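# Sort three cart parcels into matching mail-stop trays

## Task

Move all three parcels from the cart so that each one sits entirely within the walls of the letter tray carrying its own mail stop code. Every tray must still be on the desk or counter it began on. Finish with the gripper open and the robot moved away. The robot must not fall or end up tilted, or the task fails. A parcel that stays in place only because the robot is holding or pressing it does not count.

## Robot and tools

Robot: a Hello Robot Stretch 3 with one arm. It has a two-wheeled base (0.33 m long, 0.34 m wide), a lift that slides up a mast, and a telescoping arm that reaches out to the robot's RIGHT side. The arm has no forward motion of its own, so to move the gripper forward you drive the base. Turns on the spot pivot about the point midway between the drive wheels, 0.05 m behind the front edge. With the arm retracted and the wrist folded, a turn sweeps a circle of radius 0.28 m. An unfolded, level gripper reaches past that circle. The base cannot move sideways.

Frames: the base frame has its origin on the floor between the drive wheels, with x forward, y left and z up. hand_pose is reported in this frame at the point where the closed fingertips meet. With all wrist joints at zero, that hand frame has x up, y pointing back along the arm toward the mast, and z toward the rear. The odometry frame is the base frame as it was when the scene started. Heading is positive to the left and runs from -3.142 to 3.142. Wheel slip is counted as travel.

execute_actions: "actions" is a list holding one action, or an empty list to get only state and images. An action may contain the following:
- "base": exactly one command. {"translate_m": d} is a straight drive of d metres relative to where the base last measured itself, forward positive, range -1 to 1. {"rotate_rad": d} is a turn in place by d radians, counter-clockwise (left) positive, range -3.2 to 3.2.
- "joints": absolute targets, given by name. lift_m 0 to 1.1 (arm height on the mast). arm_m 0 to 0.52 (extension). wrist_yaw_rad -1.345 to 4.42, where 0 points along the arm, positive swings toward the front, and 3.0 folds over the base. wrist_pitch_rad -1.57 to 0.451, where 0 is level and negative tips the fingertips down. wrist_roll_rad -2.911 to 2.911, where 0 has the fingers side by side. gripper_m -0.089 to 0.179, larger meaning wider; the fingertip gap is 0.007 less than this value when nearly closed, 0.025 less when fully open, and zero below 0.007. head_pan_rad -3.953 to 1.73, where 0 faces forward, positive is left, and -1.57 looks along the arm. head_tilt_rad -1.53 to 0.419, where negative looks down.
- "contact_limits": only {"arm_m": effort percent from 1 to 100}. The arm motion stops once its effort reaches that value; lower is gentler, but too low stops it at once.
"cameras" chooses which images come back: head_camera, nav_camera, wrist_camera or "all". Omitted or null means all, and [] means none. Motions in one action start together. Any joint or base left out of an action may keep pushing toward its previous target. An unknown key or an out-of-range value makes the whole call refused with no motion. After a reported stop, the remaining execute_actions, wait and finished_scene calls in that same reply are skipped. A single action lasts at most 15 s.

wait: {"seconds": 0 to 10}. It sends no new command and returns the same state and images as an empty action.
zoom_image: {"camera": name, "region": [x0, y0, x1, y1]} in pixels from the top-left corner, at most 504 by 504. It works only on full images from the latest result. Image sizes are 896x504 for head_camera, 672x504 (fisheye) for nav_camera, and 644x364 for wrist_camera.
finished_scene: {"scene": n}. It ends the current scene for good and reports whether the task succeeded.

Result lines:
- base_status and joint_status: how each motion ended. "done" means the target was reached; for the base it means the wheels turned the commanded amount, even if they slipped. "off_target" means it came to rest short and may still be pushing. After "contact_stop", "time_out" or "torque_fault", the old target is dropped. The arm and lift go slack after a contact_stop; a slack lift can sink under load or keep pressing.
- on_its_own: what was not commanded in this call. In it, "held at" is the held target, not the measured position.
- motor_effort: percent of maximum, positive toward higher joint values, with the peak in brackets. Readings are biased and noisy. Positive effort on the wheels pushes the robot forward.
- lidar_m: 12 sectors of 30 degrees, the first straight ahead and then counter-clockwise (4th left, 7th behind, 10th right). The scan plane is 0.17 m high, so it sees legs but not tabletops, and "-" means nothing seen. It misses clear objects, and the robot's own body can block sectors 5, 6, 9 and 10.
- wrist_depth_mm and head_depth_mm: 7x7 grids of median depth per cell. The head grid matches the sideways head image.
- base_tilt: lean in degrees, forward and right positive, with a fixed offset of about 4 degrees. turned_by_wheels and turned_by_imu: rotation since the last result.
- contact_limits: the limit in force, the default and the maximum.

Gripping: to grasp, command a gripper_m value smaller than the object's width. To release, open to at least 0.02 above the value where contact happened. Neither the reading nor "done" proves you are holding something; check with the cameras. Squeezing too hard triggers a guard that weakens the grip. Send a new value to squeeze again.

Fast driving (0.30 m/s, 1.9 rad/s) works only with lift_m below 0.30, arm_m below 0.03 and wrist_yaw_rad above 2.54. Otherwise speed is limited to 0.10 m/s and 0.63 rad/s.

Things to avoid:
- Fold or unfold the wrist only with lift_m between 0.32 and 0.95, wrist_pitch_rad -0.4 and wrist_roll_rad near 0. Once folded, the lift may go down to 0.25. If wrist_yaw_rad is below -0.4, keep wrist_pitch_rad at -0.5 or lower.
- Do not push the arm into something rigid when the gripper is above about 0.45 m, because the robot can tip. Do not push again after a contact_stop.
- Do not drive while the gripper holds or presses something fixed.
- If the robot snags or leans, back out in small steps, free the gripper, and lower the lift to about 0.2.
- The wrist and base have no contact stop. Prolonged strain switches a wrist servo off for 10 s (torque_fault).
- Avoid drops, slams and hard pushes, and do not move the trays off their furniture.
- The robot holds its last command while you are thinking, and loose objects may occasionally get nudged.

Each tool is called after "Emit:" as name(argument=value, ...), one argument or row to a line, values as JSON.

## Session

Emit:
execute_actions(
  actions=[],
)

Scene clock: 0.00 s.
base_odometry: x=+0.000 y=+0.000 heading=+0.000 (m, m, rad; odometry frame)
turned_by_wheels: +0.000 (rad since the last result)
turned_by_imu: +0.000 (rad since the last result)
base_tilt: forward=+1.1 right=-0.6 (deg)
lidar_m: 1.65 1.32 1.41 1.95 2.03 2.03 2.17 1.96 1.77 1.81 1.77 1.88
head_depth_mm: 1695 2172 2116 2122 2106 2100 2017 / 1695 2030 2010 1996 1965 1949 1934 / 1691 1905 1904 1862 1827 1841 1808 / 1687 1807 1786 1753 1729 1745 1709 / 1682 1711 1691 1676 1652 1644 1638 / 1604 1613 1618 1584 1567 1549 1533 / 1536 1525 1521 1508 1495 1417 1323
base_status: not commanded
joint_positions: lift_m=+0.528 arm_m=+0.002 wrist_yaw_rad=+3.098 wrist_pitch_rad=-0.430 wrist_roll_rad=+0.001 gripper_m=+0.037 head_pan_rad=+0.004 head_tilt_rad=-0.006
joint_status: not commanded
motor_effort: left_wheel=+0 right_wheel=+0 lift_m=+35 arm_m=+0 wrist_yaw_rad=+0 wrist_pitch_rad=+5 wrist_roll_rad=+0 gripper_m=+0 head_pan_rad=-1 head_tilt_rad=+2 (%)
hand_pose: x=-0.0116 y=+0.0759 z=+0.5379 quat_wxyz=(+0.166, +0.694, +0.136, +0.687) (m; base frame)
wrist_depth_mm: - - - - - - - / - - - - - - - / - - - - - - - / - - - - - - - / 898 891 - - - - - / 755 767 - 824 844 843 905 / 665 670 693 703 714 738 737
pictures: head_camera (sideways: a quarter turn clockwise sets it upright), nav_camera (sideways: a quarter turn counterclockwise sets it upright), wrist_camera
Images, in order (width x height): head_camera 896x504, nav_camera 672x504, wrist_camera 644x364.

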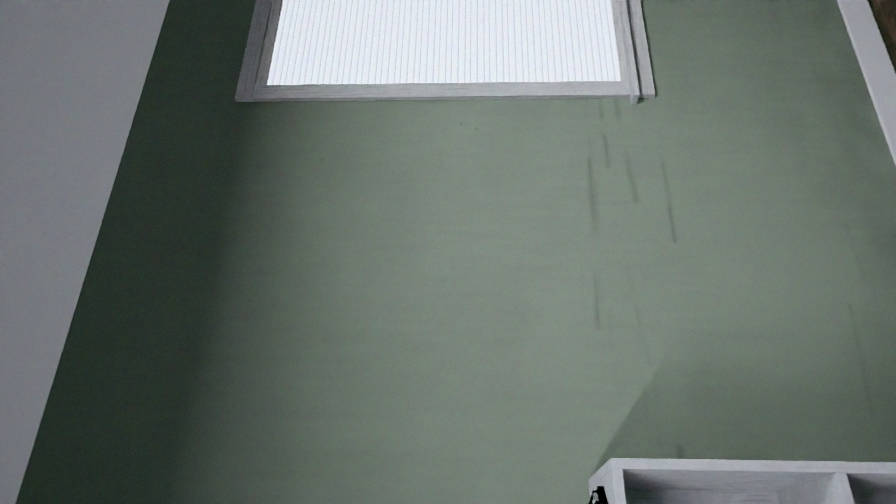

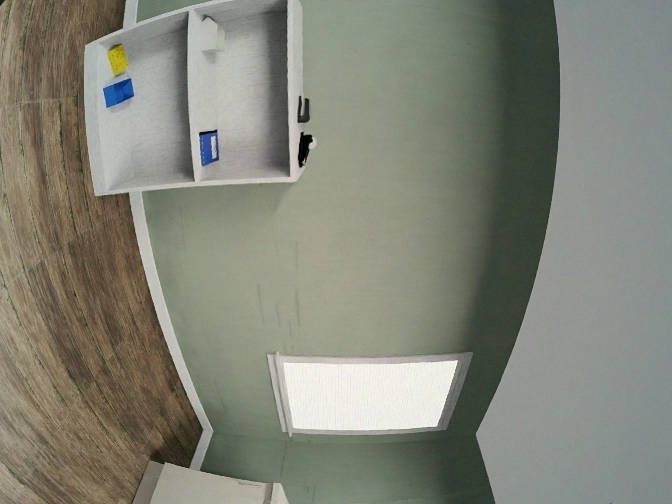

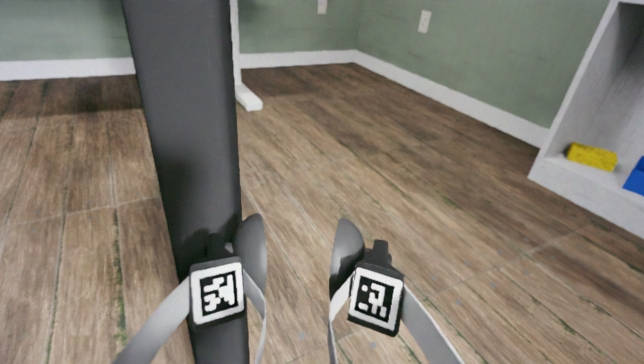

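Emit:
execute_actions(
  actions=[
    {"joints":{"head_pan_rad":-1.3,"head_tilt_rad":-0.4}},
  ],
  cameras=["head_camera","nav_camera"],
)

Emit:
execute_actions(
  actions=[
    {"joints":{"head_pan_rad":-2.7,"head_tilt_rad":-0.4}},
  ],
  cameras=["head_camera","nav_camera"],
)

Emit:
execute_actions(
  actions=[
    {"joints":{"head_pan_rad":-3.95,"head_tilt_rad":-0.4}},
  ],
  cameras=["head_camera","nav_camera"],
)

Scene clock: 6.23 s.
base_odometry: x=+0.000 y=+0.000 heading=+0.000 (m, m, rad; odometry frame)
turned_by_wheels: +0.000 (rad since the last result)
turned_by_imu: +0.000 (rad since the last result)
base_tilt: forward=+1.0 right=-0.2 (deg)
lidar_m: 1.65 1.32 1.41 1.95 2.03 2.03 2.16 1.97 1.76 1.81 1.77 1.88
head_depth_mm: 2191 2362 2491 2702 2471 1803 1419 / 2172 2301 2430 1970 2113 1793 1427 / 2123 2242 2364 1919 2063 1789 1429 / 2063 2226 2272 1875 2038 1789 1410 / 2023 2156 2252 1827 1969 1801 1423 / 2013 2093 2247 1800 1916 1793 1412 / 1975 2080 2148 1735 1878 1793 1416
base_status: not commanded
joint_positions: lift_m=+0.528 arm_m=+0.002 wrist_yaw_rad=+3.098 wrist_pitch_rad=-0.430 wrist_roll_rad=+0.001 gripper_m=+0.037 head_pan_rad=-1.293 head_tilt_rad=-0.395
joint_status: all done
motor_effort: left_wheel=+0(0) right_wheel=+1(0) lift_m=+35(35) arm_m=+0(0) wrist_yaw_rad=+1(1) wrist_pitch_rad=+5(5) wrist_roll_rad=+0(0) gripper_m=+0(0) head_pan_rad=-4(51) head_tilt_rad=-3(36) (%)
hand_pose: x=-0.0116 y=+0.0759 z=+0.5379 quat_wxyz=(+0.166, +0.694, +0.136, +0.687) (m; base frame)
wrist_depth_mm: - - - - - - - / - - - - - - - / - - - - - - - / - - - - - - - / 897 901 - - - - - / 746 792 - 796 830 848 862 / 650 668 685 689 706 728 756
pictures: head_camera (sideways: a quarter turn clockwise sets it upright), nav_camera (sideways: a quarter turn counterclockwise sets it upright)
camera_calibration (this result's frames):
head_camera: T_world_to_cam=[[-0.0939865, 0.339437, -0.935922, 1.23638], [0.966569, 0.256373, -0.00408382, 0.00189439], [0.238558, -0.905017, -0.352185, 0.414593], [0, 0, 0, 1]] pos_world=[0.0154674, -0.0449454, 1.30318]
nav_camera: T_world_to_cam=[[0.1157, -0.381091, 0.917269, -1.15194], [-0.954596, -0.297884, -0.0033517, 0.065229], [0.274517, -0.875234, -0.398253, 0.473677], [0, 0, 0, 1]] pos_world=[0.0655146, -0.00498676, 1.2455]
Images, in order (width x height): head_camera 896x504, nav_camera 672x504.

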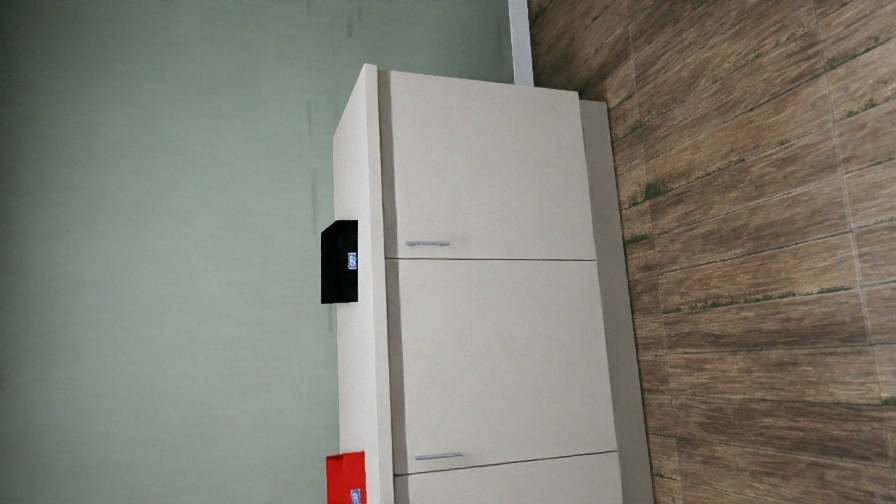

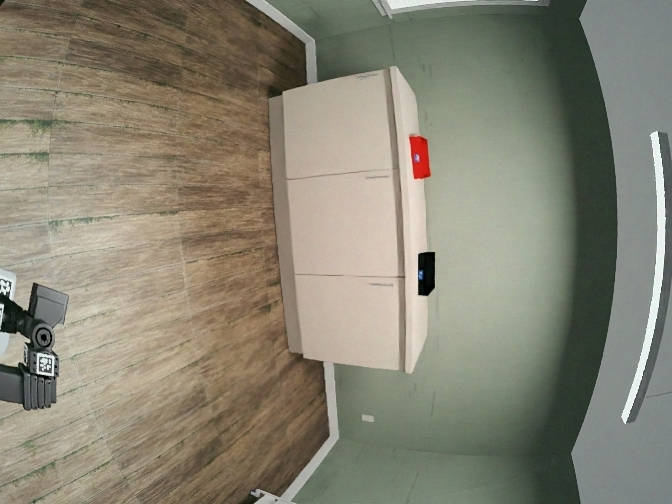

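Scene clock: 7.50 s.
base_odometry: x=+0.000 y=+0.000 heading=+0.000 (m, m, rad; odometry frame)
turned_by_wheels: +0.000 (rad since the last result)
turned_by_imu: +0.000 (rad since the last result)
base_tilt: forward=+1.0 right=-0.4 (deg)
lidar_m: 1.65 1.32 1.41 1.95 2.03 2.04 2.16 1.97 1.77 1.81 1.77 1.88
head_depth_mm: 1825 1933 2061 2215 2336 1797 1429 / 1827 1938 2063 2207 2317 1783 1423 / 1793 1935 2059 2206 2336 1811 1421 / 1810 1931 2053 2203 2324 1782 1425 / 1809 1916 2053 2241 2289 1782 1414 / 1800 1908 2073 2204 2311 1800 1415 / 1803 1930 2046 2152 2180 1779 1415
base_status: not commanded
joint_positions: lift_m=+0.528 arm_m=+0.002 wrist_yaw_rad=+3.098 wrist_pitch_rad=-0.430 wrist_roll_rad=+0.001 gripper_m=+0.037 head_pan_rad=-2.693 head_tilt_rad=-0.395
joint_status: all done
motor_effort: left_wheel=+0(0) right_wheel=+0(1) lift_m=+34(34) arm_m=+0(0) wrist_yaw_rad=+1(0) wrist_pitch_rad=+5(5) wrist_roll_rad=+0(0) gripper_m=+0(1) head_pan_rad=-4(52) head_tilt_rad=-3(3) (%)
hand_pose: x=-0.0116 y=+0.0759 z=+0.5379 quat_wxyz=(+0.166, +0.694, +0.136, +0.687) (m; base frame)
wrist_depth_mm: - - - - - - - / - - - - - - - / - - - - - - - / - - - - - - - / 885 893 - - - - - / 765 776 - 812 844 842 886 / 664 658 700 711 700 741 757
pictures: head_camera (sideways: a quarter turn clockwise sets it upright), nav_camera (sideways: a quarter turn counterclockwise sets it upright)
camera_calibration (this result's frames):
head_camera: T_world_to_cam=[[0.31872, 0.150403, -0.93584, 1.23376], [0.41692, -0.908934, -0.00408817, 0.00525292], [-0.851232, -0.388868, -0.352402, 0.421523], [0, 0, 0, 1]] pos_world=[-0.0365996, -0.0168701, 1.30317]
nav_camera: T_world_to_cam=[[-0.356074, -0.178878, 0.917177, -1.14895], [-0.455791, 0.890081, -0.00335736, 0.0621937], [-0.815761, -0.419237, -0.398466, 0.480604], [0, 0, 0, 1]] pos_world=[0.0112956, -0.059392, 1.2455]
Images, in order (width x height): head_camera 896x504, nav_camera 672x504.

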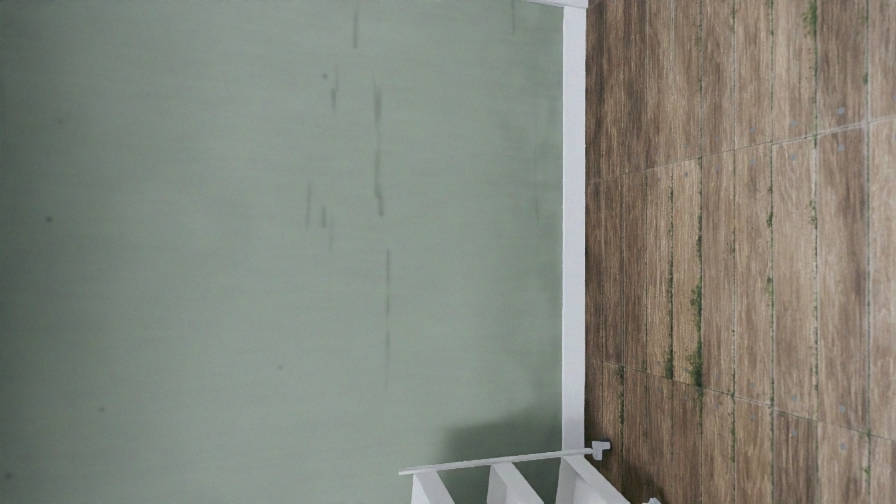

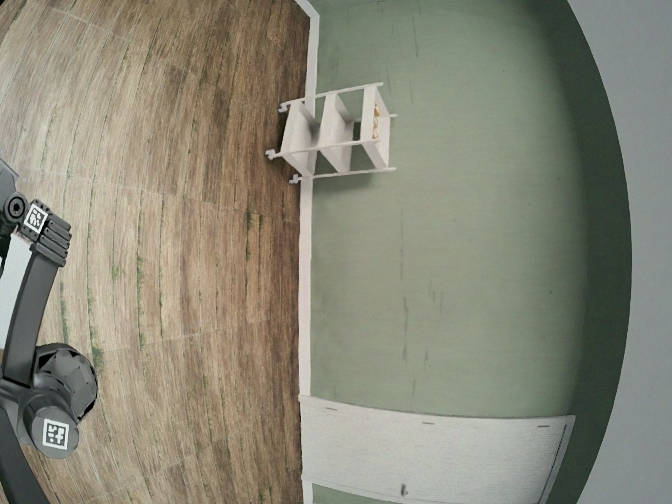

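Scene clock: 8.70 s.
base_odometry: x=+0.000 y=+0.000 heading=+0.000 (m, m, rad; odometry frame)
turned_by_wheels: +0.000 (rad since the last result)
turned_by_imu: +0.000 (rad since the last result)
base_tilt: forward=+0.9 right=-0.3 (deg)
lidar_m: 1.65 1.32 1.40 1.96 2.03 2.02 2.16 1.96 1.77 1.82 1.77 1.88
head_depth_mm: - - - - - - - / - - - - - - - / 2035 2179 2328 - - - - / 2078 2221 2424 2183 2313 1795 1420 / 2195 2336 2473 2558 2424 1803 1411 / 2253 2415 2575 2771 2444 1783 1408 / 2318 2498 2655 2861 2419 1777 1416
base_status: not commanded
joint_positions: lift_m=+0.528 arm_m=+0.002 wrist_yaw_rad=+3.098 wrist_pitch_rad=-0.430 wrist_roll_rad=+0.001 gripper_m=+0.037 head_pan_rad=-3.941 head_tilt_rad=-0.395
joint_status: all done
joint sent to its limit — the command would take head_pan_rad past its lower limit, so that joint was sent only as far as its limit.
motor_effort: left_wheel=+0(0) right_wheel=+0(0) lift_m=+34(34) arm_m=-1(1) wrist_yaw_rad=+1(1) wrist_pitch_rad=+5(5) wrist_roll_rad=+0(0) gripper_m=+0(0) head_pan_rad=-4(52) head_tilt_rad=-3(4) (%)
hand_pose: x=-0.0116 y=+0.0759 z=+0.5379 quat_wxyz=(+0.166, +0.694, +0.136, +0.687) (m; base frame)
wrist_depth_mm: - - - - - - - / - - - - - - - / - - - - - - - / - - - - - - - / 888 877 - - - - - / 758 786 - 812 849 864 873 / 663 671 688 707 707 738 767
pictures: head_camera (sideways: a quarter turn clockwise sets it upright), nav_camera (sideways: a quarter turn counterclockwise sets it upright)
camera_calibration (this result's frames):
head_camera: T_world_to_cam=[[0.243611, -0.254717, -0.935827, 1.2342], [-0.730141, -0.683284, -0.00408884, 0.0122509], [-0.638394, 0.684282, -0.352435, 0.420269], [0, 0, 0, 1]] pos_world=[-0.023423, 0.0351604, 1.30317]
nav_camera: T_world_to_cam=[[-0.282449, 0.281132, 0.917163, -1.14938], [0.69995, 0.714184, -0.00335824, 0.0551448], [-0.655967, 0.641019, -0.398498, 0.479672], [0, 0, 0, 1]] pos_world=[-0.0485891, -0.0237364, 1.2455]
Images, in order (width x height): head_camera 896x504, nav_camera 672x504.

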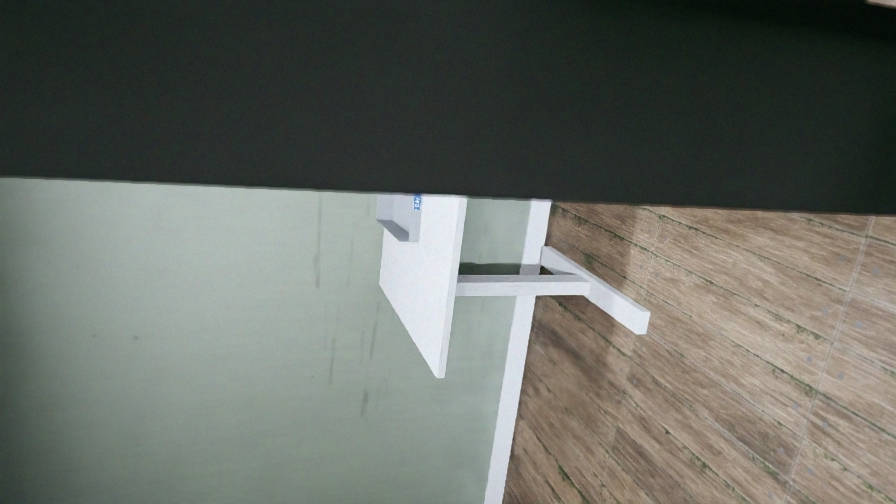

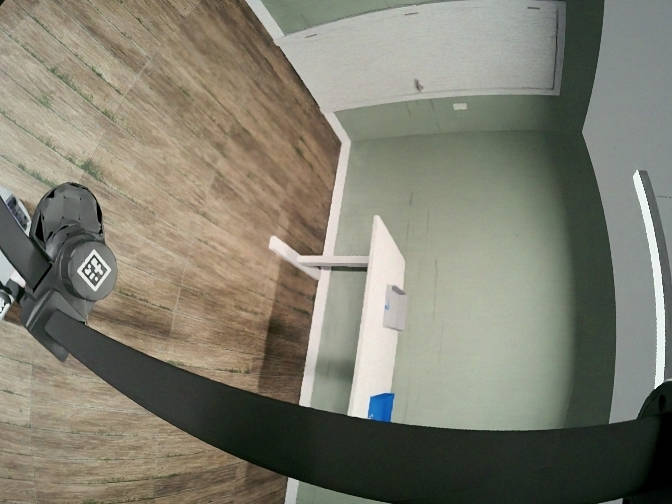

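Emit:
zoom_image(
  camera="head_camera",
  region=[370, 180, 450, 250],
)

Emit:
execute_actions(
  actions=[
    {"joints":{"head_pan_rad":-2.2,"head_tilt_rad":-0.4,"lift_m":0.28}},
  ],
  cameras=["head_camera"],
)

Region (370, 180, 450, 250) of head_camera's 896x504 image, scaled by 6.300, with more detail than that image has; it fills the top 441 rows of this view, and the rest is white.

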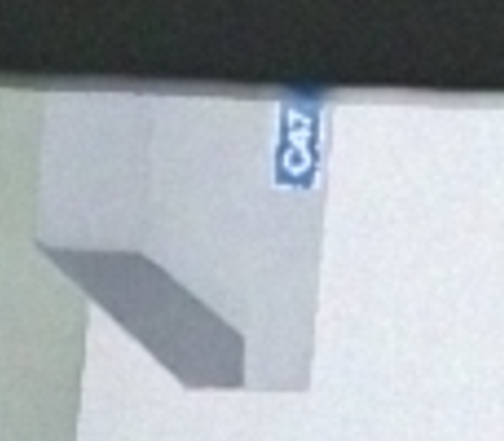

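Scene clock: 17.47 s.
base_odometry: x=+0.000 y=+0.000 heading=+0.000 (m, m, rad; odometry frame)
turned_by_wheels: +0.000 (rad since the last result)
turned_by_imu: +0.000 (rad since the last result)
base_tilt: forward=+1.1 right=-0.5 (deg)
lidar_m: 1.65 1.32 1.40 1.95 2.03 2.03 2.16 1.96 1.77 1.81 1.77 1.88
head_depth_mm: 1784 1877 1968 2090 2185 1796 1421 / 1861 1955 2064 2208 2308 1804 1412 / 1945 2064 2202 2197 2314 1793 1415 / 2029 2162 2312 2223 2188 1799 1426 / 2147 2297 2444 2563 2283 1784 1408 / 2260 2451 2628 2814 2445 1784 1405 / 2386 2588 2802 3026 2405 1780 1408
base_status: not commanded
joint_positions: lift_m=+0.280 arm_m=+0.002 wrist_yaw_rad=+3.098 wrist_pitch_rad=-0.431 wrist_roll_rad=+0.001 gripper_m=+0.037 head_pan_rad=-2.207 head_tilt_rad=-0.395
joint_status: all done
motor_effort: left_wheel=+0(0) right_wheel=+0(0) lift_m=+28(28) arm_m=+0(0) wrist_yaw_rad=+0(1) wrist_pitch_rad=+5(5) wrist_roll_rad=+0(0) gripper_m=+0(0) head_pan_rad=+5(50) head_tilt_rad=-3(4) (%)
hand_pose: x=-0.0116 y=+0.0758 z=+0.2899 quat_wxyz=(+0.167, +0.694, +0.136, +0.687) (m; base frame)
wrist_depth_mm: - - - - - - - / - - - - - - - / 846 880 936 - - - - / 668 683 727 741 776 805 839 / 555 566 - 610 629 650 675 / 477 494 - 527 530 542 555 / - - - - 443 463 477
pictures: head_camera (sideways: a quarter turn clockwise sets it upright)
camera_calibration (this result's frames):
head_camera: T_world_to_cam=[[0.211692, 0.281805, -0.935827, 1.23439], [0.792964, -0.609255, -0.00408884, 0.00295992], [-0.571309, -0.741212, -0.352435, 0.419859], [0, 0, 0, 1]] pos_world=[-0.0237891, -0.0348498, 1.30317]
Images, in order (width x height): head_camera 896x504.

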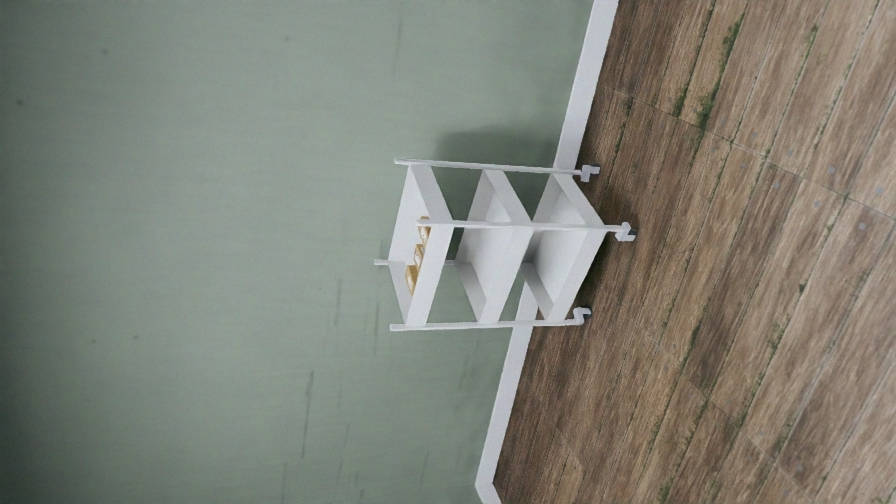

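Emit:
execute_actions(
  actions=[
    {"base":{"rotate_rad":-2.02},"joints":{"head_pan_rad":0.9,"head_tilt_rad":-0.3}},
  ],
  cameras=[],
)

Emit:
execute_actions(
  actions=[
    {"base":{"translate_m":1.0},"joints":{"head_pan_rad":1.3}},
  ],
  cameras=["head_camera","nav_camera"],
)

Scene clock: 35.90 s.
base_odometry: x=+0.000 y=+0.000 heading=-2.020 (m, m, rad; odometry frame)
turned_by_wheels: -2.020 (rad since the last result)
turned_by_imu: -2.004 (rad since the last result)
base_tilt: forward=+1.0 right=-0.3 (deg)
lidar_m: 1.80 1.78 1.77 1.94 1.33 1.38 1.80 1.95 2.02 2.58 2.14 1.76
head_depth_mm: 2096 2198 2311 1814 1882 1988 1542 / 2100 2200 2290 1818 1892 1952 1544 / 2113 2174 2269 1810 1866 1953 1535 / 2103 2178 2313 1812 1891 1938 1525 / 2092 2175 2305 1803 1862 1932 1522 / 2084 2191 2296 1785 1862 1915 1532 / 2082 2157 2281 1797 1864 1904 1533
base_status: done
joint_positions: lift_m=+0.280 arm_m=+0.002 wrist_yaw_rad=+3.098 wrist_pitch_rad=-0.431 wrist_roll_rad=+0.001 gripper_m=+0.037 head_pan_rad=+0.893 head_tilt_rad=-0.309
joint_status: all done
motor_effort: left_wheel=+1(8) right_wheel=-2(8) lift_m=+28(28) arm_m=-1(1) wrist_yaw_rad=+1(0) wrist_pitch_rad=+5(5) wrist_roll_rad=+0(0) gripper_m=+0(1) head_pan_rad=+5(53) head_tilt_rad=+6(21) (%)
hand_pose: x=-0.0116 y=+0.0757 z=+0.2899 quat_wxyz=(+0.167, +0.694, +0.136, +0.687) (m; base frame)
wrist_depth_mm: - - - - - - - / - - - - - - - / 860 867 932 - - - - / 672 686 737 739 770 827 824 / 555 574 - 623 629 654 678 / 476 496 - 528 538 534 560 / - - - - 445 463 475
pictures: none
No camera images: the call's "cameras" was empty. Leave "cameras" out to get every camera's image.

Scene clock: 41.00 s.
base_odometry: x=-0.434 y=-0.901 heading=-2.020 (m, m, rad; odometry frame)
turned_by_wheels: +0.000 (rad since the last result)
turned_by_imu: +0.003 (rad since the last result)
base_tilt: forward=+1.0 right=-0.3 (deg)
lidar_m: 1.05 1.16 1.15 1.26 1.96 2.12 2.39 2.83 2.54 1.66 1.37 0.85
head_depth_mm: 1463 1511 1585 1556 1127 1182 1243 / 1513 1562 1651 1503 1172 1243 1311 / 1580 1640 1713 1536 1229 1286 1393 / 1638 1715 1805 1523 1290 1359 1429 / 1725 1798 1890 1525 1342 1436 1492 / 1786 1884 1997 1524 1422 1500 1540 / 1879 1968 2072 1525 1502 1587 1525
base_status: done
joint_positions: lift_m=+0.280 arm_m=+0.002 wrist_yaw_rad=+3.098 wrist_pitch_rad=-0.431 wrist_roll_rad=+0.001 gripper_m=+0.037 head_pan_rad=+1.293 head_tilt_rad=-0.309
joint_status: all done
motor_effort: left_wheel=+0(7) right_wheel=-2(5) lift_m=+28(28) arm_m=-2(1) wrist_yaw_rad=+1(0) wrist_pitch_rad=+5(5) wrist_roll_rad=+0(0) gripper_m=+0(0) head_pan_rad=+4(37) head_tilt_rad=+6(6) (%)
hand_pose: x=-0.0116 y=+0.0757 z=+0.2899 quat_wxyz=(+0.167, +0.694, +0.136, +0.687) (m; base frame)
wrist_depth_mm: - - - - - 962 862 / - - - - - - 908 / 847 881 931 - - - - / 655 692 704 753 783 794 855 / 560 569 - 615 630 636 663 / 477 487 - 532 526 536 553 / - - - - 448 462 475
pictures: head_camera (sideways: a quarter turn clockwise sets it upright), nav_camera (sideways: a quarter turn counterclockwise sets it upright)
camera_calibration (this result's frames):
head_camera: T_world_to_cam=[[-0.0769986, -0.259896, -0.962562, 1.27107], [-0.956277, 0.292453, -0.00246791, 0.0115204], [0.282146, 0.920285, -0.271051, 0.308735], [0, 0, 0, 1]] pos_world=[0.0217788, 0.0428519, 1.30719]
nav_camera: T_world_to_cam=[[0.0809209, 0.308106, 0.947904, -1.19172], [0.968138, -0.250414, -0.00125382, 0.0507694], [0.236982, 0.917804, -0.318553, 0.370185], [0, 0, 0, 1]] pos_world=[-0.040444, 0.0401322, 1.24762]
Images, in order (width x height): head_camera 896x504, nav_camera 672x504.

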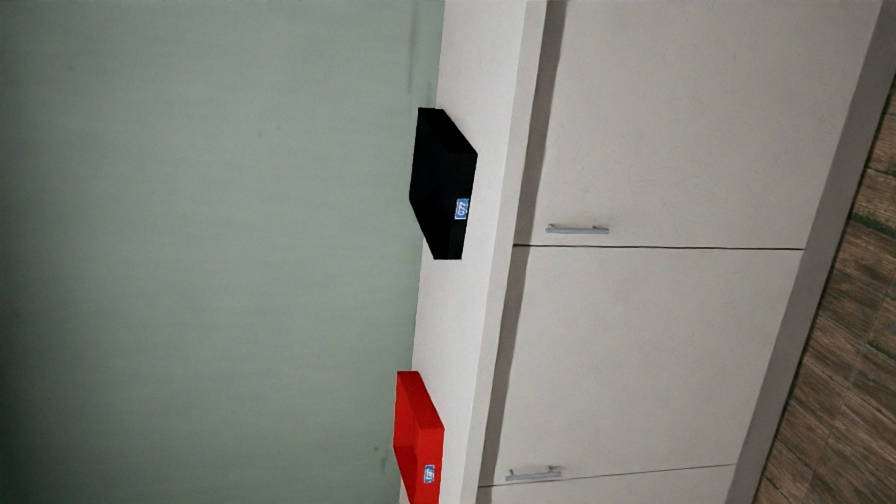

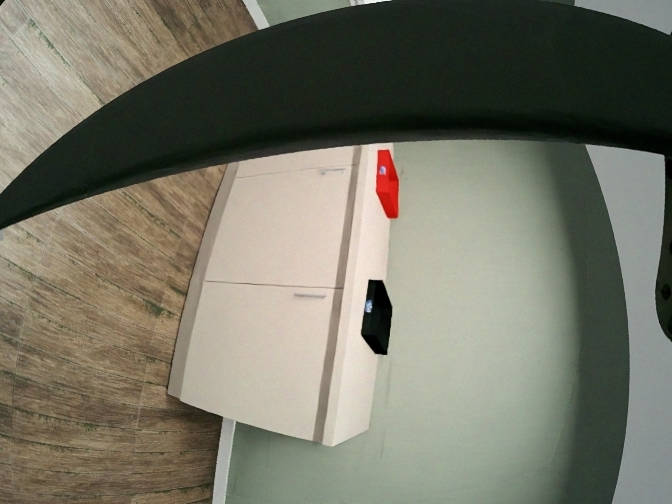

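Emit:
zoom_image(
  camera="head_camera",
  region=[430, 180, 490, 240],
)

Emit:
zoom_image(
  camera="head_camera",
  region=[400, 444, 460, 504],
)

Emit:
execute_actions(
  actions=[
    {"base":{"translate_m":0.6},"joints":{"head_pan_rad":-1.0,"head_tilt_rad":-0.8}},
  ],
  cameras=["head_camera","nav_camera"],
)

Region (430, 180, 490, 240) of head_camera's 896x504 image, scaled by 8.400, with more detail than that image has.

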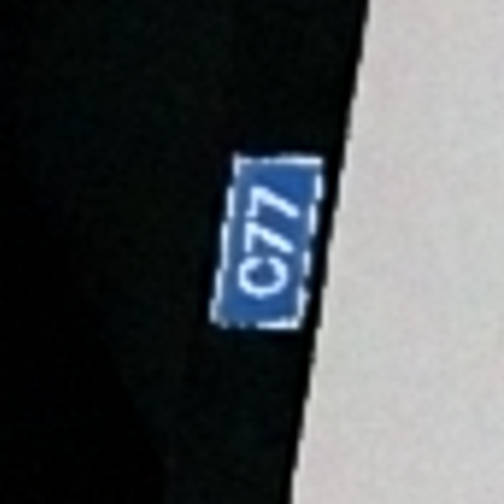

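Region (400, 444, 460, 504) of head_camera's 896x504 image, scaled by 8.400, with more detail than that image has.

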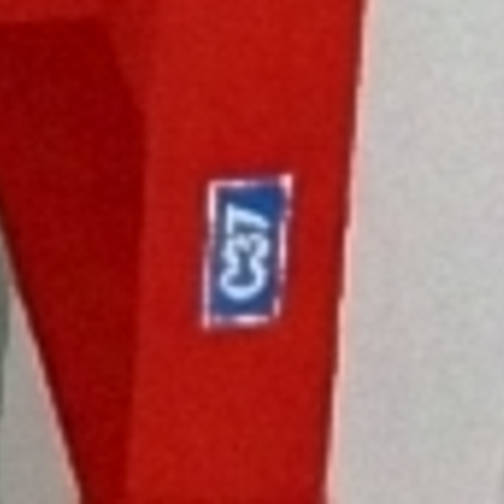

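Scene clock: 51.83 s.
base_odometry: x=-0.695 y=-1.441 heading=-2.020 (m, m, rad; odometry frame)
turned_by_wheels: +0.000 (rad since the last result)
turned_by_imu: +0.002 (rad since the last result)
base_tilt: forward=+1.0 right=-0.5 (deg)
lidar_m: 1.01 1.37 0.82 0.85 1.32 2.66 2.87 2.98 2.13 0.50 0.46 0.47
head_depth_mm: 878 1012 1197 1461 1576 1322 1140 / 849 968 1146 1364 1480 1317 1134 / 817 939 1081 921 796 1039 1136 / 794 900 1050 916 754 974 1126 / 770 871 1000 916 747 961 1108 / 746 838 963 910 742 965 1099 / 724 813 920 920 755 1228 1119
base_status: done
joint_positions: lift_m=+0.280 arm_m=+0.002 wrist_yaw_rad=+3.098 wrist_pitch_rad=-0.431 wrist_roll_rad=+0.001 gripper_m=+0.037 head_pan_rad=-0.993 head_tilt_rad=-0.791
joint_status: all done
motor_effort: left_wheel=+1(7) right_wheel=-2(5) lift_m=+29(28) arm_m=-1(1) wrist_yaw_rad=+0(0) wrist_pitch_rad=+5(5) wrist_roll_rad=+0(0) gripper_m=-1(0) head_pan_rad=-4(52) head_tilt_rad=-6(43) (%)
hand_pose: x=-0.0116 y=+0.0757 z=+0.2899 quat_wxyz=(+0.167, +0.694, +0.136, +0.687) (m; base frame)
wrist_depth_mm: - - - 907 796 - - / - - - - 908 - - / 853 841 939 - 969 - - / 671 684 716 730 774 808 833 / 553 576 - 610 636 641 669 / 475 497 - 522 536 537 562 / - - - - 450 470 477
pictures: head_camera (sideways: a quarter turn clockwise sets it upright), nav_camera (sideways: a quarter turn counterclockwise sets it upright)
camera_calibration (this result's frames):
head_camera: T_world_to_cam=[[-0.372245, 0.576314, -0.727527, 0.966339], [0.846237, 0.532694, -0.0110074, 0.0116382], [0.381205, -0.619757, -0.685991, 0.848031], [0, 0, 0, 1]] pos_world=[0.0265922, -0.0375413, 1.28491]
nav_camera: T_world_to_cam=[[0.399406, -0.600691, 0.692564, -0.860712], [-0.825942, -0.563617, -0.0125235, 0.0763808], [0.397863, -0.567015, -0.721248, 0.893136], [0, 0, 0, 1]] pos_world=[0.0515143, 0.0324485, 1.24123]
Images, in order (width x height): head_camera 896x504, nav_camera 672x504.

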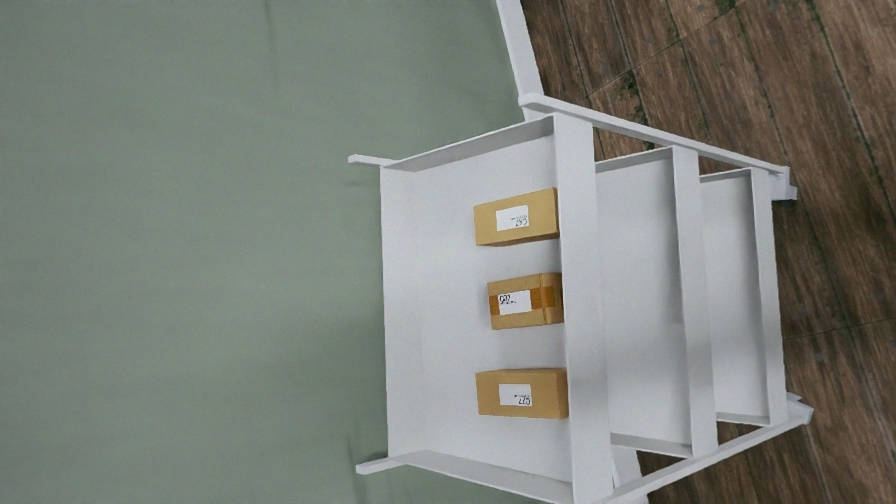

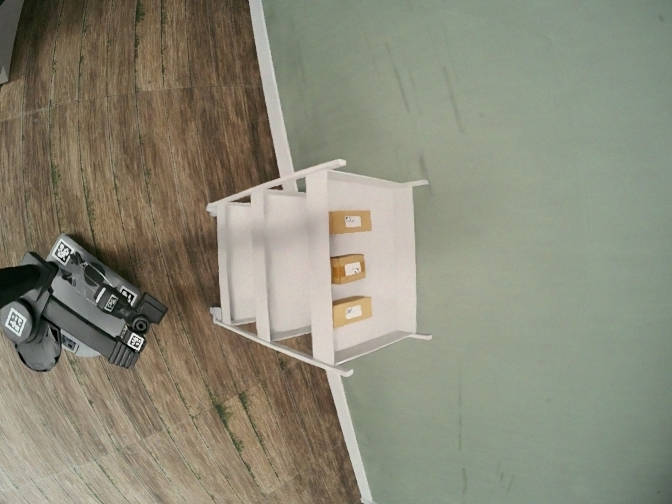

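Emit:
zoom_image(
  camera="head_camera",
  region=[440, 170, 700, 430],
)

Region (440, 170, 700, 430) of head_camera's 896x504 image, scaled by 1.938, with more detail than that image has.

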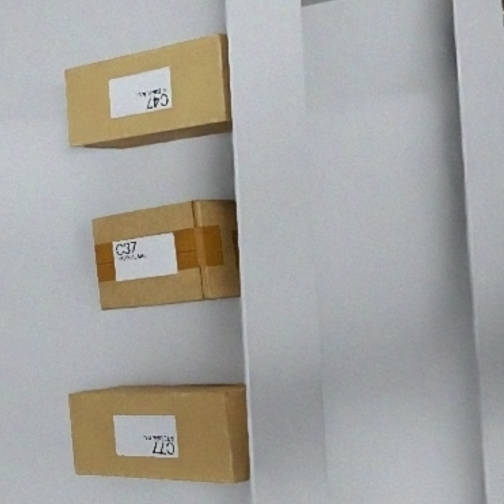

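Emit:
execute_actions(
  actions=[
    {"base":{"rotate_rad":0.63},"joints":{"head_pan_rad":-1.57,"head_tilt_rad":-0.85,"lift_m":0.92,"wrist_pitch_rad":-0.4}},
  ],
  cameras=["head_camera"],
)

Scene clock: 67.97 s.
base_odometry: x=-0.695 y=-1.441 heading=-1.390 (m, m, rad; odometry frame)
turned_by_wheels: +0.630 (rad since the last result)
turned_by_imu: +0.625 (rad since the last result)
base_tilt: forward=+1.2 right=-0.4 (deg)
lidar_m: 1.36 0.83 0.90 1.55 2.84 2.98 2.97 1.76 0.48 0.46 0.48 1.07
head_depth_mm: 859 1000 1181 1410 - 1237 1126 / 837 964 1119 941 - 1237 1121 / 817 935 1044 848 - - - / 794 903 1015 868 - - - / 772 881 978 865 - 1214 1114 / 755 855 951 864 773 1202 1103 / 737 832 964 1073 1329 1269 1111
base_status: done
joint_positions: lift_m=+0.920 arm_m=+0.002 wrist_yaw_rad=+3.098 wrist_pitch_rad=-0.422 wrist_roll_rad=+0.001 gripper_m=+0.037 head_pan_rad=-1.563 head_tilt_rad=-0.840
joint_status: all done
motor_effort: left_wheel=-1(6) right_wheel=+2(9) lift_m=+40(43) arm_m=-1(1) wrist_yaw_rad=+1(1) wrist_pitch_rad=+7(9) wrist_roll_rad=+0(0) gripper_m=+0(0) head_pan_rad=-4(46) head_tilt_rad=-6(16) (%)
hand_pose: x=-0.0115 y=+0.0769 z=+0.9316 quat_wxyz=(+0.163, +0.695, +0.133, +0.688) (m; base frame)
wrist_depth_mm: - - - - - - - / - - - - - 900 740 / - - - - - 968 724 / - - - - - 985 737 / - - - - - - 736 / - - - - - - 846 / - - - - - - -
pictures: head_camera (sideways: a quarter turn clockwise sets it upright)
camera_calibration (this result's frames):
head_camera: T_world_to_cam=[[-0.00289535, 0.72088, -0.693054, 0.91916], [0.999904, -0.00729456, -0.0117647, 0.011686], [-0.0135365, -0.693022, -0.72079, 0.895698], [0, 0, 0, 1]] pos_world=[0.00310095, -0.0417809, 1.28278]
Images, in order (width x height): head_camera 896x504.

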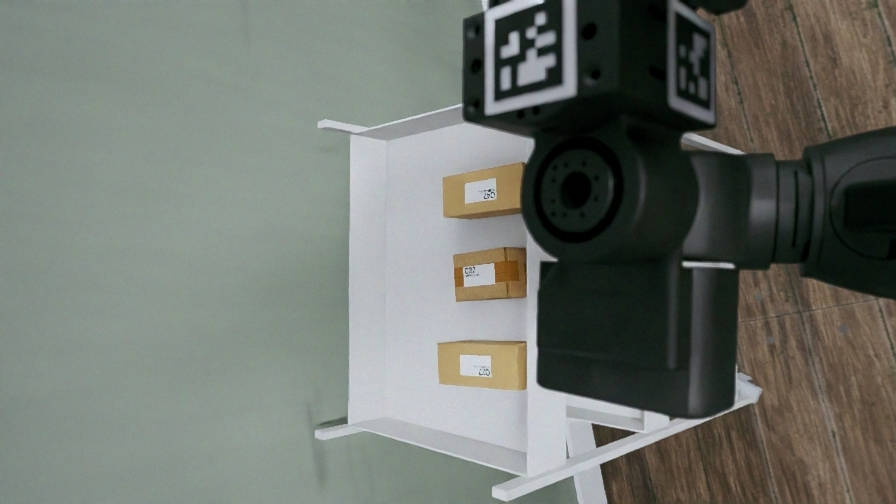

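Emit:
execute_actions(
  actions=[
    {"base":{"translate_m":0.15},"joints":{"wrist_yaw_rad":0.0,"gripper_m":0.11}},
  ],
  cameras=[],
)

Emit:
execute_actions(
  actions=[
    {"joints":{"wrist_pitch_rad":-1.0,"arm_m":0.2}},
  ],
  cameras=["head_camera","wrist_camera"],
)

Scene clock: 87.27 s.
base_odometry: x=-0.668 y=-1.589 heading=-1.390 (m, m, rad; odometry frame)
turned_by_wheels: +0.000 (rad since the last result)
turned_by_imu: +0.000 (rad since the last result)
base_tilt: forward=+1.1 right=-0.4 (deg)
lidar_m: 1.22 0.71 0.73 1.26 2.88 3.07 3.11 1.68 0.48 0.46 0.88 1.03
head_depth_mm: 825 961 1092 881 - - 1081 / 801 927 1043 910 - - 1085 / 775 898 1007 922 - - 1099 / 761 873 974 920 - - 1098 / 741 845 952 950 969 1193 1116 / 725 820 954 1137 1392 1280 1106 / 704 799 925 1092 1342 1263 1109
base_status: done
joint_positions: lift_m=+0.920 arm_m=+0.002 wrist_yaw_rad=+0.003 wrist_pitch_rad=-0.422 wrist_roll_rad=+0.001 gripper_m=+0.110 head_pan_rad=-1.563 head_tilt_rad=-0.840
joint_status: all done
motor_effort: left_wheel=-2(3) right_wheel=+3(7) lift_m=+40(40) arm_m=-2(1) wrist_yaw_rad=-2(3) wrist_pitch_rad=+7(7) wrist_roll_rad=+0(0) gripper_m=+0(81) head_pan_rad=-3(5) head_tilt_rad=-7(6) (%)
hand_pose: x=-0.0209 y=-0.3707 z=+0.9316 quat_wxyz=(+0.692, +0.149, -0.691, -0.148) (m; base frame)
wrist_depth_mm: 512 535 573 596 641 692 731 / 535 571 605 649 700 756 805 / 585 622 654 700 781 831 898 / 622 665 687 647 657 890 - / 675 700 609 584 613 612 - / 720 - 475 466 434 494 - / 755 862 354 382 397 412 381
pictures: none
No camera images: the call's "cameras" was empty. Leave "cameras" out to get every camera's image.

Scene clock: 89.97 s.
base_odometry: x=-0.668 y=-1.589 heading=-1.390 (m, m, rad; odometry frame)
turned_by_wheels: +0.000 (rad since the last result)
turned_by_imu: +0.000 (rad since the last result)
base_tilt: forward=+1.2 right=-0.4 (deg)
lidar_m: 1.21 0.71 0.73 1.26 2.88 3.09 3.11 1.69 0.48 0.46 0.88 1.03
head_depth_mm: 824 949 - - 981 1245 1118 / 801 898 - 805 965 1156 1124 / 779 875 - 789 974 1166 1124 / 761 867 965 818 964 1153 1113 / 742 848 949 949 957 1205 1121 / 723 822 951 1140 1388 1271 1110 / 704 801 927 1088 1331 1263 1116
base_status: not commanded
joint_positions: lift_m=+0.920 arm_m=+0.200 wrist_yaw_rad=+0.001 wrist_pitch_rad=-1.005 wrist_roll_rad=+0.001 gripper_m=+0.110 head_pan_rad=-1.563 head_tilt_rad=-0.840
joint_status: all done
motor_effort: left_wheel=-2(2) right_wheel=+3(3) lift_m=+40(40) arm_m=+4(3) wrist_yaw_rad=+0(2) wrist_pitch_rad=+2(7) wrist_roll_rad=+0(0) gripper_m=+0(0) head_pan_rad=-5(4) head_tilt_rad=-7(6) (%)
hand_pose: x=-0.0215 y=-0.4616 z=+0.8292 quat_wxyz=(+0.620, +0.341, -0.619, -0.341) (m; base frame)
wrist_depth_mm: 485 513 424 433 425 431 437 / 560 592 404 409 430 438 422 / 666 717 373 374 389 400 389 / 825 879 349 310 317 332 363 / 915 934 329 291 314 310 347 / 875 - 315 316 330 328 337 / 821 845 848 871 883 909 930
pictures: head_camera (sideways: a quarter turn clockwise sets it upright), wrist_camera
camera_calibration (this result's frames):
head_camera: T_world_to_cam=[[-0.00274333, 0.72088, -0.693054, 0.91916], [0.999903, -0.00750542, -0.0117647, 0.0116861], [-0.0136826, -0.693019, -0.72079, 0.895699], [0, 0, 0, 1]] pos_world=[0.00309214, -0.0417803, 1.28278]
wrist_camera: T_world_to_cam=[[-0.996664, 0.00580981, 0.0814116, -0.0980588], [-0.028226, 0.911383, -0.41059, 0.800166], [-0.0765826, -0.411518, -0.908179, 0.721229], [0, 0, 0, 1]] pos_world=[-0.0199127, -0.431889, 0.991527]
Images, in order (width x height): head_camera 896x504, wrist_camera 644x364.

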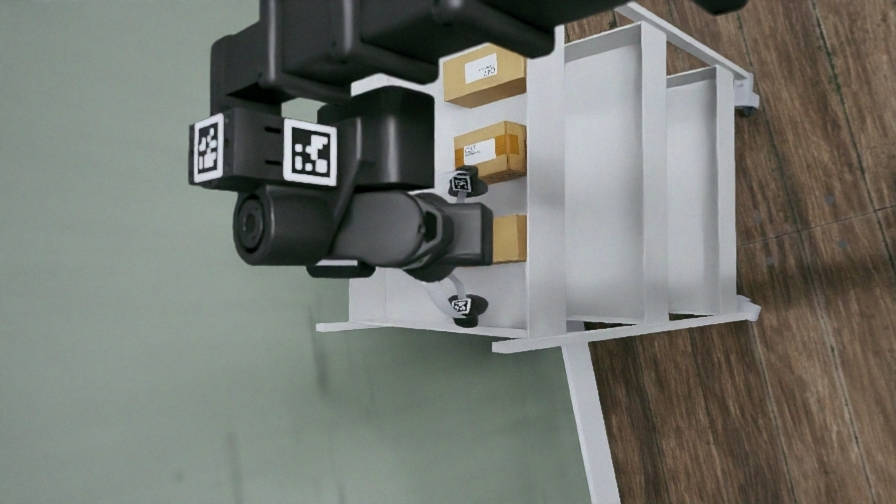

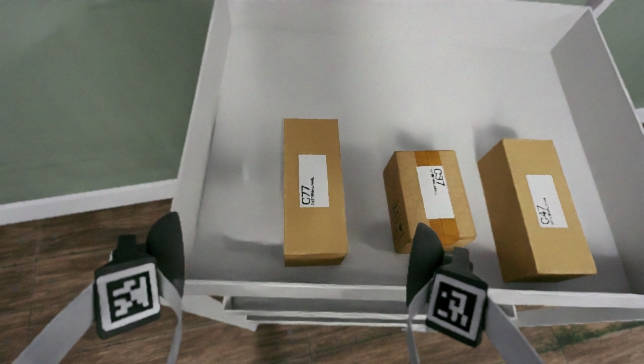

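Emit:
execute_actions(
  actions=[
    {"base":{"translate_m":-0.017},"joints":{"arm_m":0.30,"lift_m":0.85,"gripper_m":0.10}},
  ],
  cameras=["head_camera","wrist_camera"],
)

Scene clock: 100.20 s.
base_odometry: x=-0.671 y=-1.572 heading=-1.390 (m, m, rad; odometry frame)
turned_by_wheels: +0.000 (rad since the last result)
turned_by_imu: +0.000 (rad since the last result)
base_tilt: forward=+1.1 right=-0.4 (deg)
lidar_m: 1.23 0.72 0.74 1.29 2.87 3.05 3.08 1.69 0.48 0.46 0.88 1.04
head_depth_mm: 830 958 1106 - - - 1107 / 806 929 - 827 968 1167 1124 / 785 885 - 811 964 1178 1118 / 765 876 - 785 965 1144 1121 / 746 846 950 866 854 1161 1110 / 727 822 958 1139 1384 1266 1117 / 707 802 928 1095 1348 1263 1108
base_status: done
joint_positions: lift_m=+0.850 arm_m=+0.300 wrist_yaw_rad=+0.001 wrist_pitch_rad=-1.006 wrist_roll_rad=+0.001 gripper_m=+0.100 head_pan_rad=-1.563 head_tilt_rad=-0.840
joint_status: all done
motor_effort: left_wheel=-2(4) right_wheel=+3(3) lift_m=+28(35) arm_m=+4(8) wrist_yaw_rad=-1(0) wrist_pitch_rad=+2(2) wrist_roll_rad=+0(0) gripper_m=+0(48) head_pan_rad=-5(4) head_tilt_rad=-6(7) (%)
hand_pose: x=-0.0215 y=-0.5614 z=+0.7595 quat_wxyz=(+0.619, +0.341, -0.619, -0.341) (m; base frame)
wrist_depth_mm: 391 385 315 317 317 314 321 / 455 302 319 324 339 345 346 / 543 282 298 303 311 321 325 / 675 243 275 283 290 295 304 / 794 227 251 216 273 273 229 / 798 - 220 203 252 216 218 / 767 224 225 191 216 223 208
pictures: head_camera (sideways: a quarter turn clockwise sets it upright), wrist_camera
camera_calibration (this result's frames):
head_camera: T_world_to_cam=[[-0.00274247, 0.72088, -0.693054, 0.91916], [0.999903, -0.00750661, -0.0117647, 0.0116861], [-0.0136834, -0.693019, -0.72079, 0.895699], [0, 0, 0, 1]] pos_world=[0.00309209, -0.0417803, 1.28278]
wrist_camera: T_world_to_cam=[[-0.996663, 0.00573956, 0.0814189, -0.0918525], [-0.0282093, 0.911832, -0.409594, 0.861956], [-0.0765912, -0.410524, -0.908628, 0.617779], [0, 0, 0, 1]] pos_world=[-0.0199144, -0.531818, 0.921862]
Images, in order (width x height): head_camera 896x504, wrist_camera 644x364.

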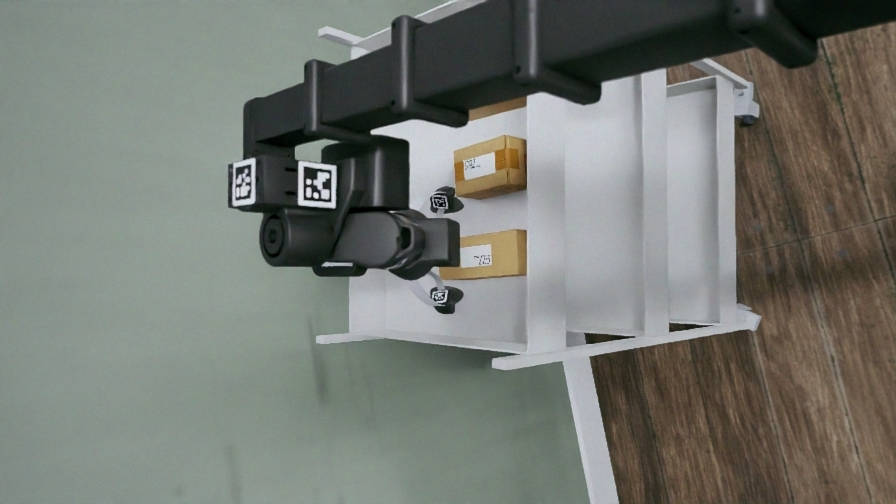

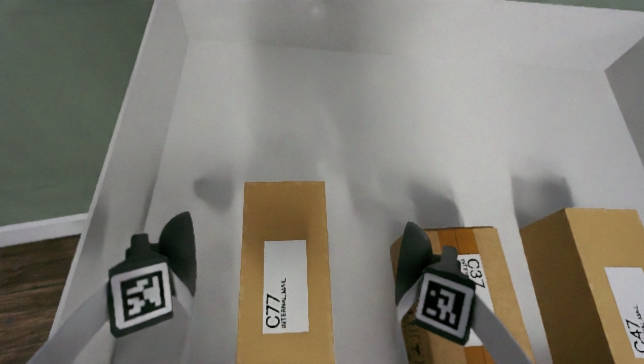

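Emit:
execute_actions(
  actions=[
    {"base":{"translate_m":0.008},"joints":{"lift_m":0.82,"gripper_m":0.085,"arm_m":0.29}},
  ],
  cameras=["head_camera","wrist_camera"],
)

Scene clock: 110.37 s.
base_odometry: x=-0.669 y=-1.580 heading=-1.390 (m, m, rad; odometry frame)
turned_by_wheels: +0.000 (rad since the last result)
turned_by_imu: +0.000 (rad since the last result)
base_tilt: forward=+1.1 right=-0.3 (deg)
lidar_m: 1.22 0.71 0.74 1.28 2.87 3.07 3.09 1.69 0.48 0.46 0.88 1.03
head_depth_mm: 829 955 1099 858 - - - / 803 930 1051 - 969 1166 1129 / 784 903 982 791 968 1169 1121 / 764 873 976 801 962 1150 1113 / 742 851 959 888 822 1201 1110 / 724 823 956 1139 1392 1279 1104 / 709 806 929 1094 1339 1260 1103
base_status: done
joint_positions: lift_m=+0.820 arm_m=+0.290 wrist_yaw_rad=+0.001 wrist_pitch_rad=-1.006 wrist_roll_rad=+0.001 gripper_m=+0.085 head_pan_rad=-1.563 head_tilt_rad=-0.840
joint_status: all done
motor_effort: left_wheel=-2(2) right_wheel=+2(7) lift_m=+28(27) arm_m=-5(8) wrist_yaw_rad=+0(0) wrist_pitch_rad=+2(2) wrist_roll_rad=+0(0) gripper_m=+0(62) head_pan_rad=-4(4) head_tilt_rad=-7(6) (%)
hand_pose: x=-0.0215 y=-0.5520 z=+0.7295 quat_wxyz=(+0.619, +0.341, -0.619, -0.341) (m; base frame)
wrist_depth_mm: 394 277 305 310 318 322 325 / 465 257 283 289 298 309 315 / 544 222 263 268 276 283 294 / 657 225 241 197 255 265 267 / 787 212 225 183 215 193 218 / 175 198 211 172 - 181 207 / 166 200 203 162 212 172 199
pictures: head_camera (sideways: a quarter turn clockwise sets it upright), wrist_camera
camera_calibration (this result's frames):
head_camera: T_world_to_cam=[[-0.00273543, 0.720881, -0.693054, 0.919159], [0.999903, -0.00751639, -0.0117647, 0.0116861], [-0.0136902, -0.693019, -0.72079, 0.895699], [0, 0, 0, 1]] pos_world=[0.00309168, -0.0417802, 1.28278]
wrist_camera: T_world_to_cam=[[-0.996663, 0.0057305, 0.0814197, -0.0894692], [-0.0282096, 0.911876, -0.409495, 0.841017], [-0.0765913, -0.410425, -0.908672, 0.594474], [0, 0, 0, 1]] pos_world=[-0.0199144, -0.522403, 0.891859]
Images, in order (width x height): head_camera 896x504, wrist_camera 644x364.

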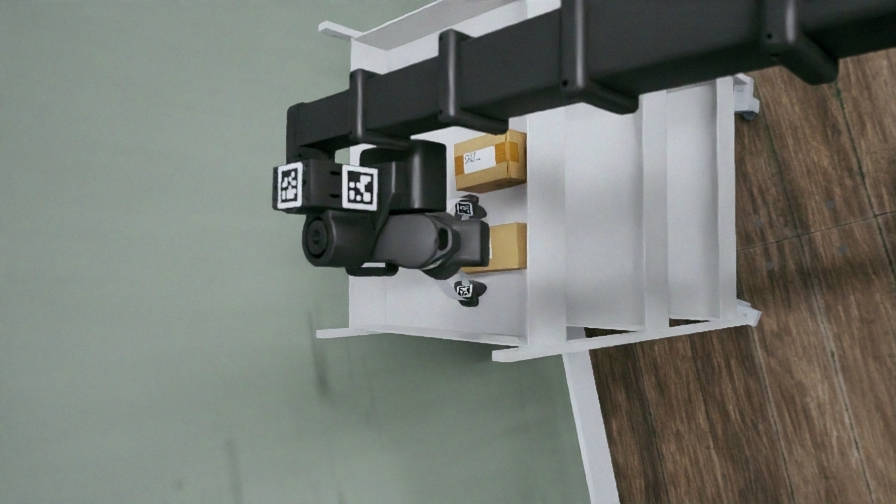

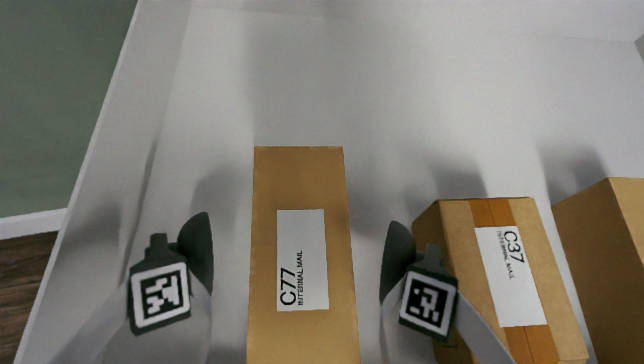

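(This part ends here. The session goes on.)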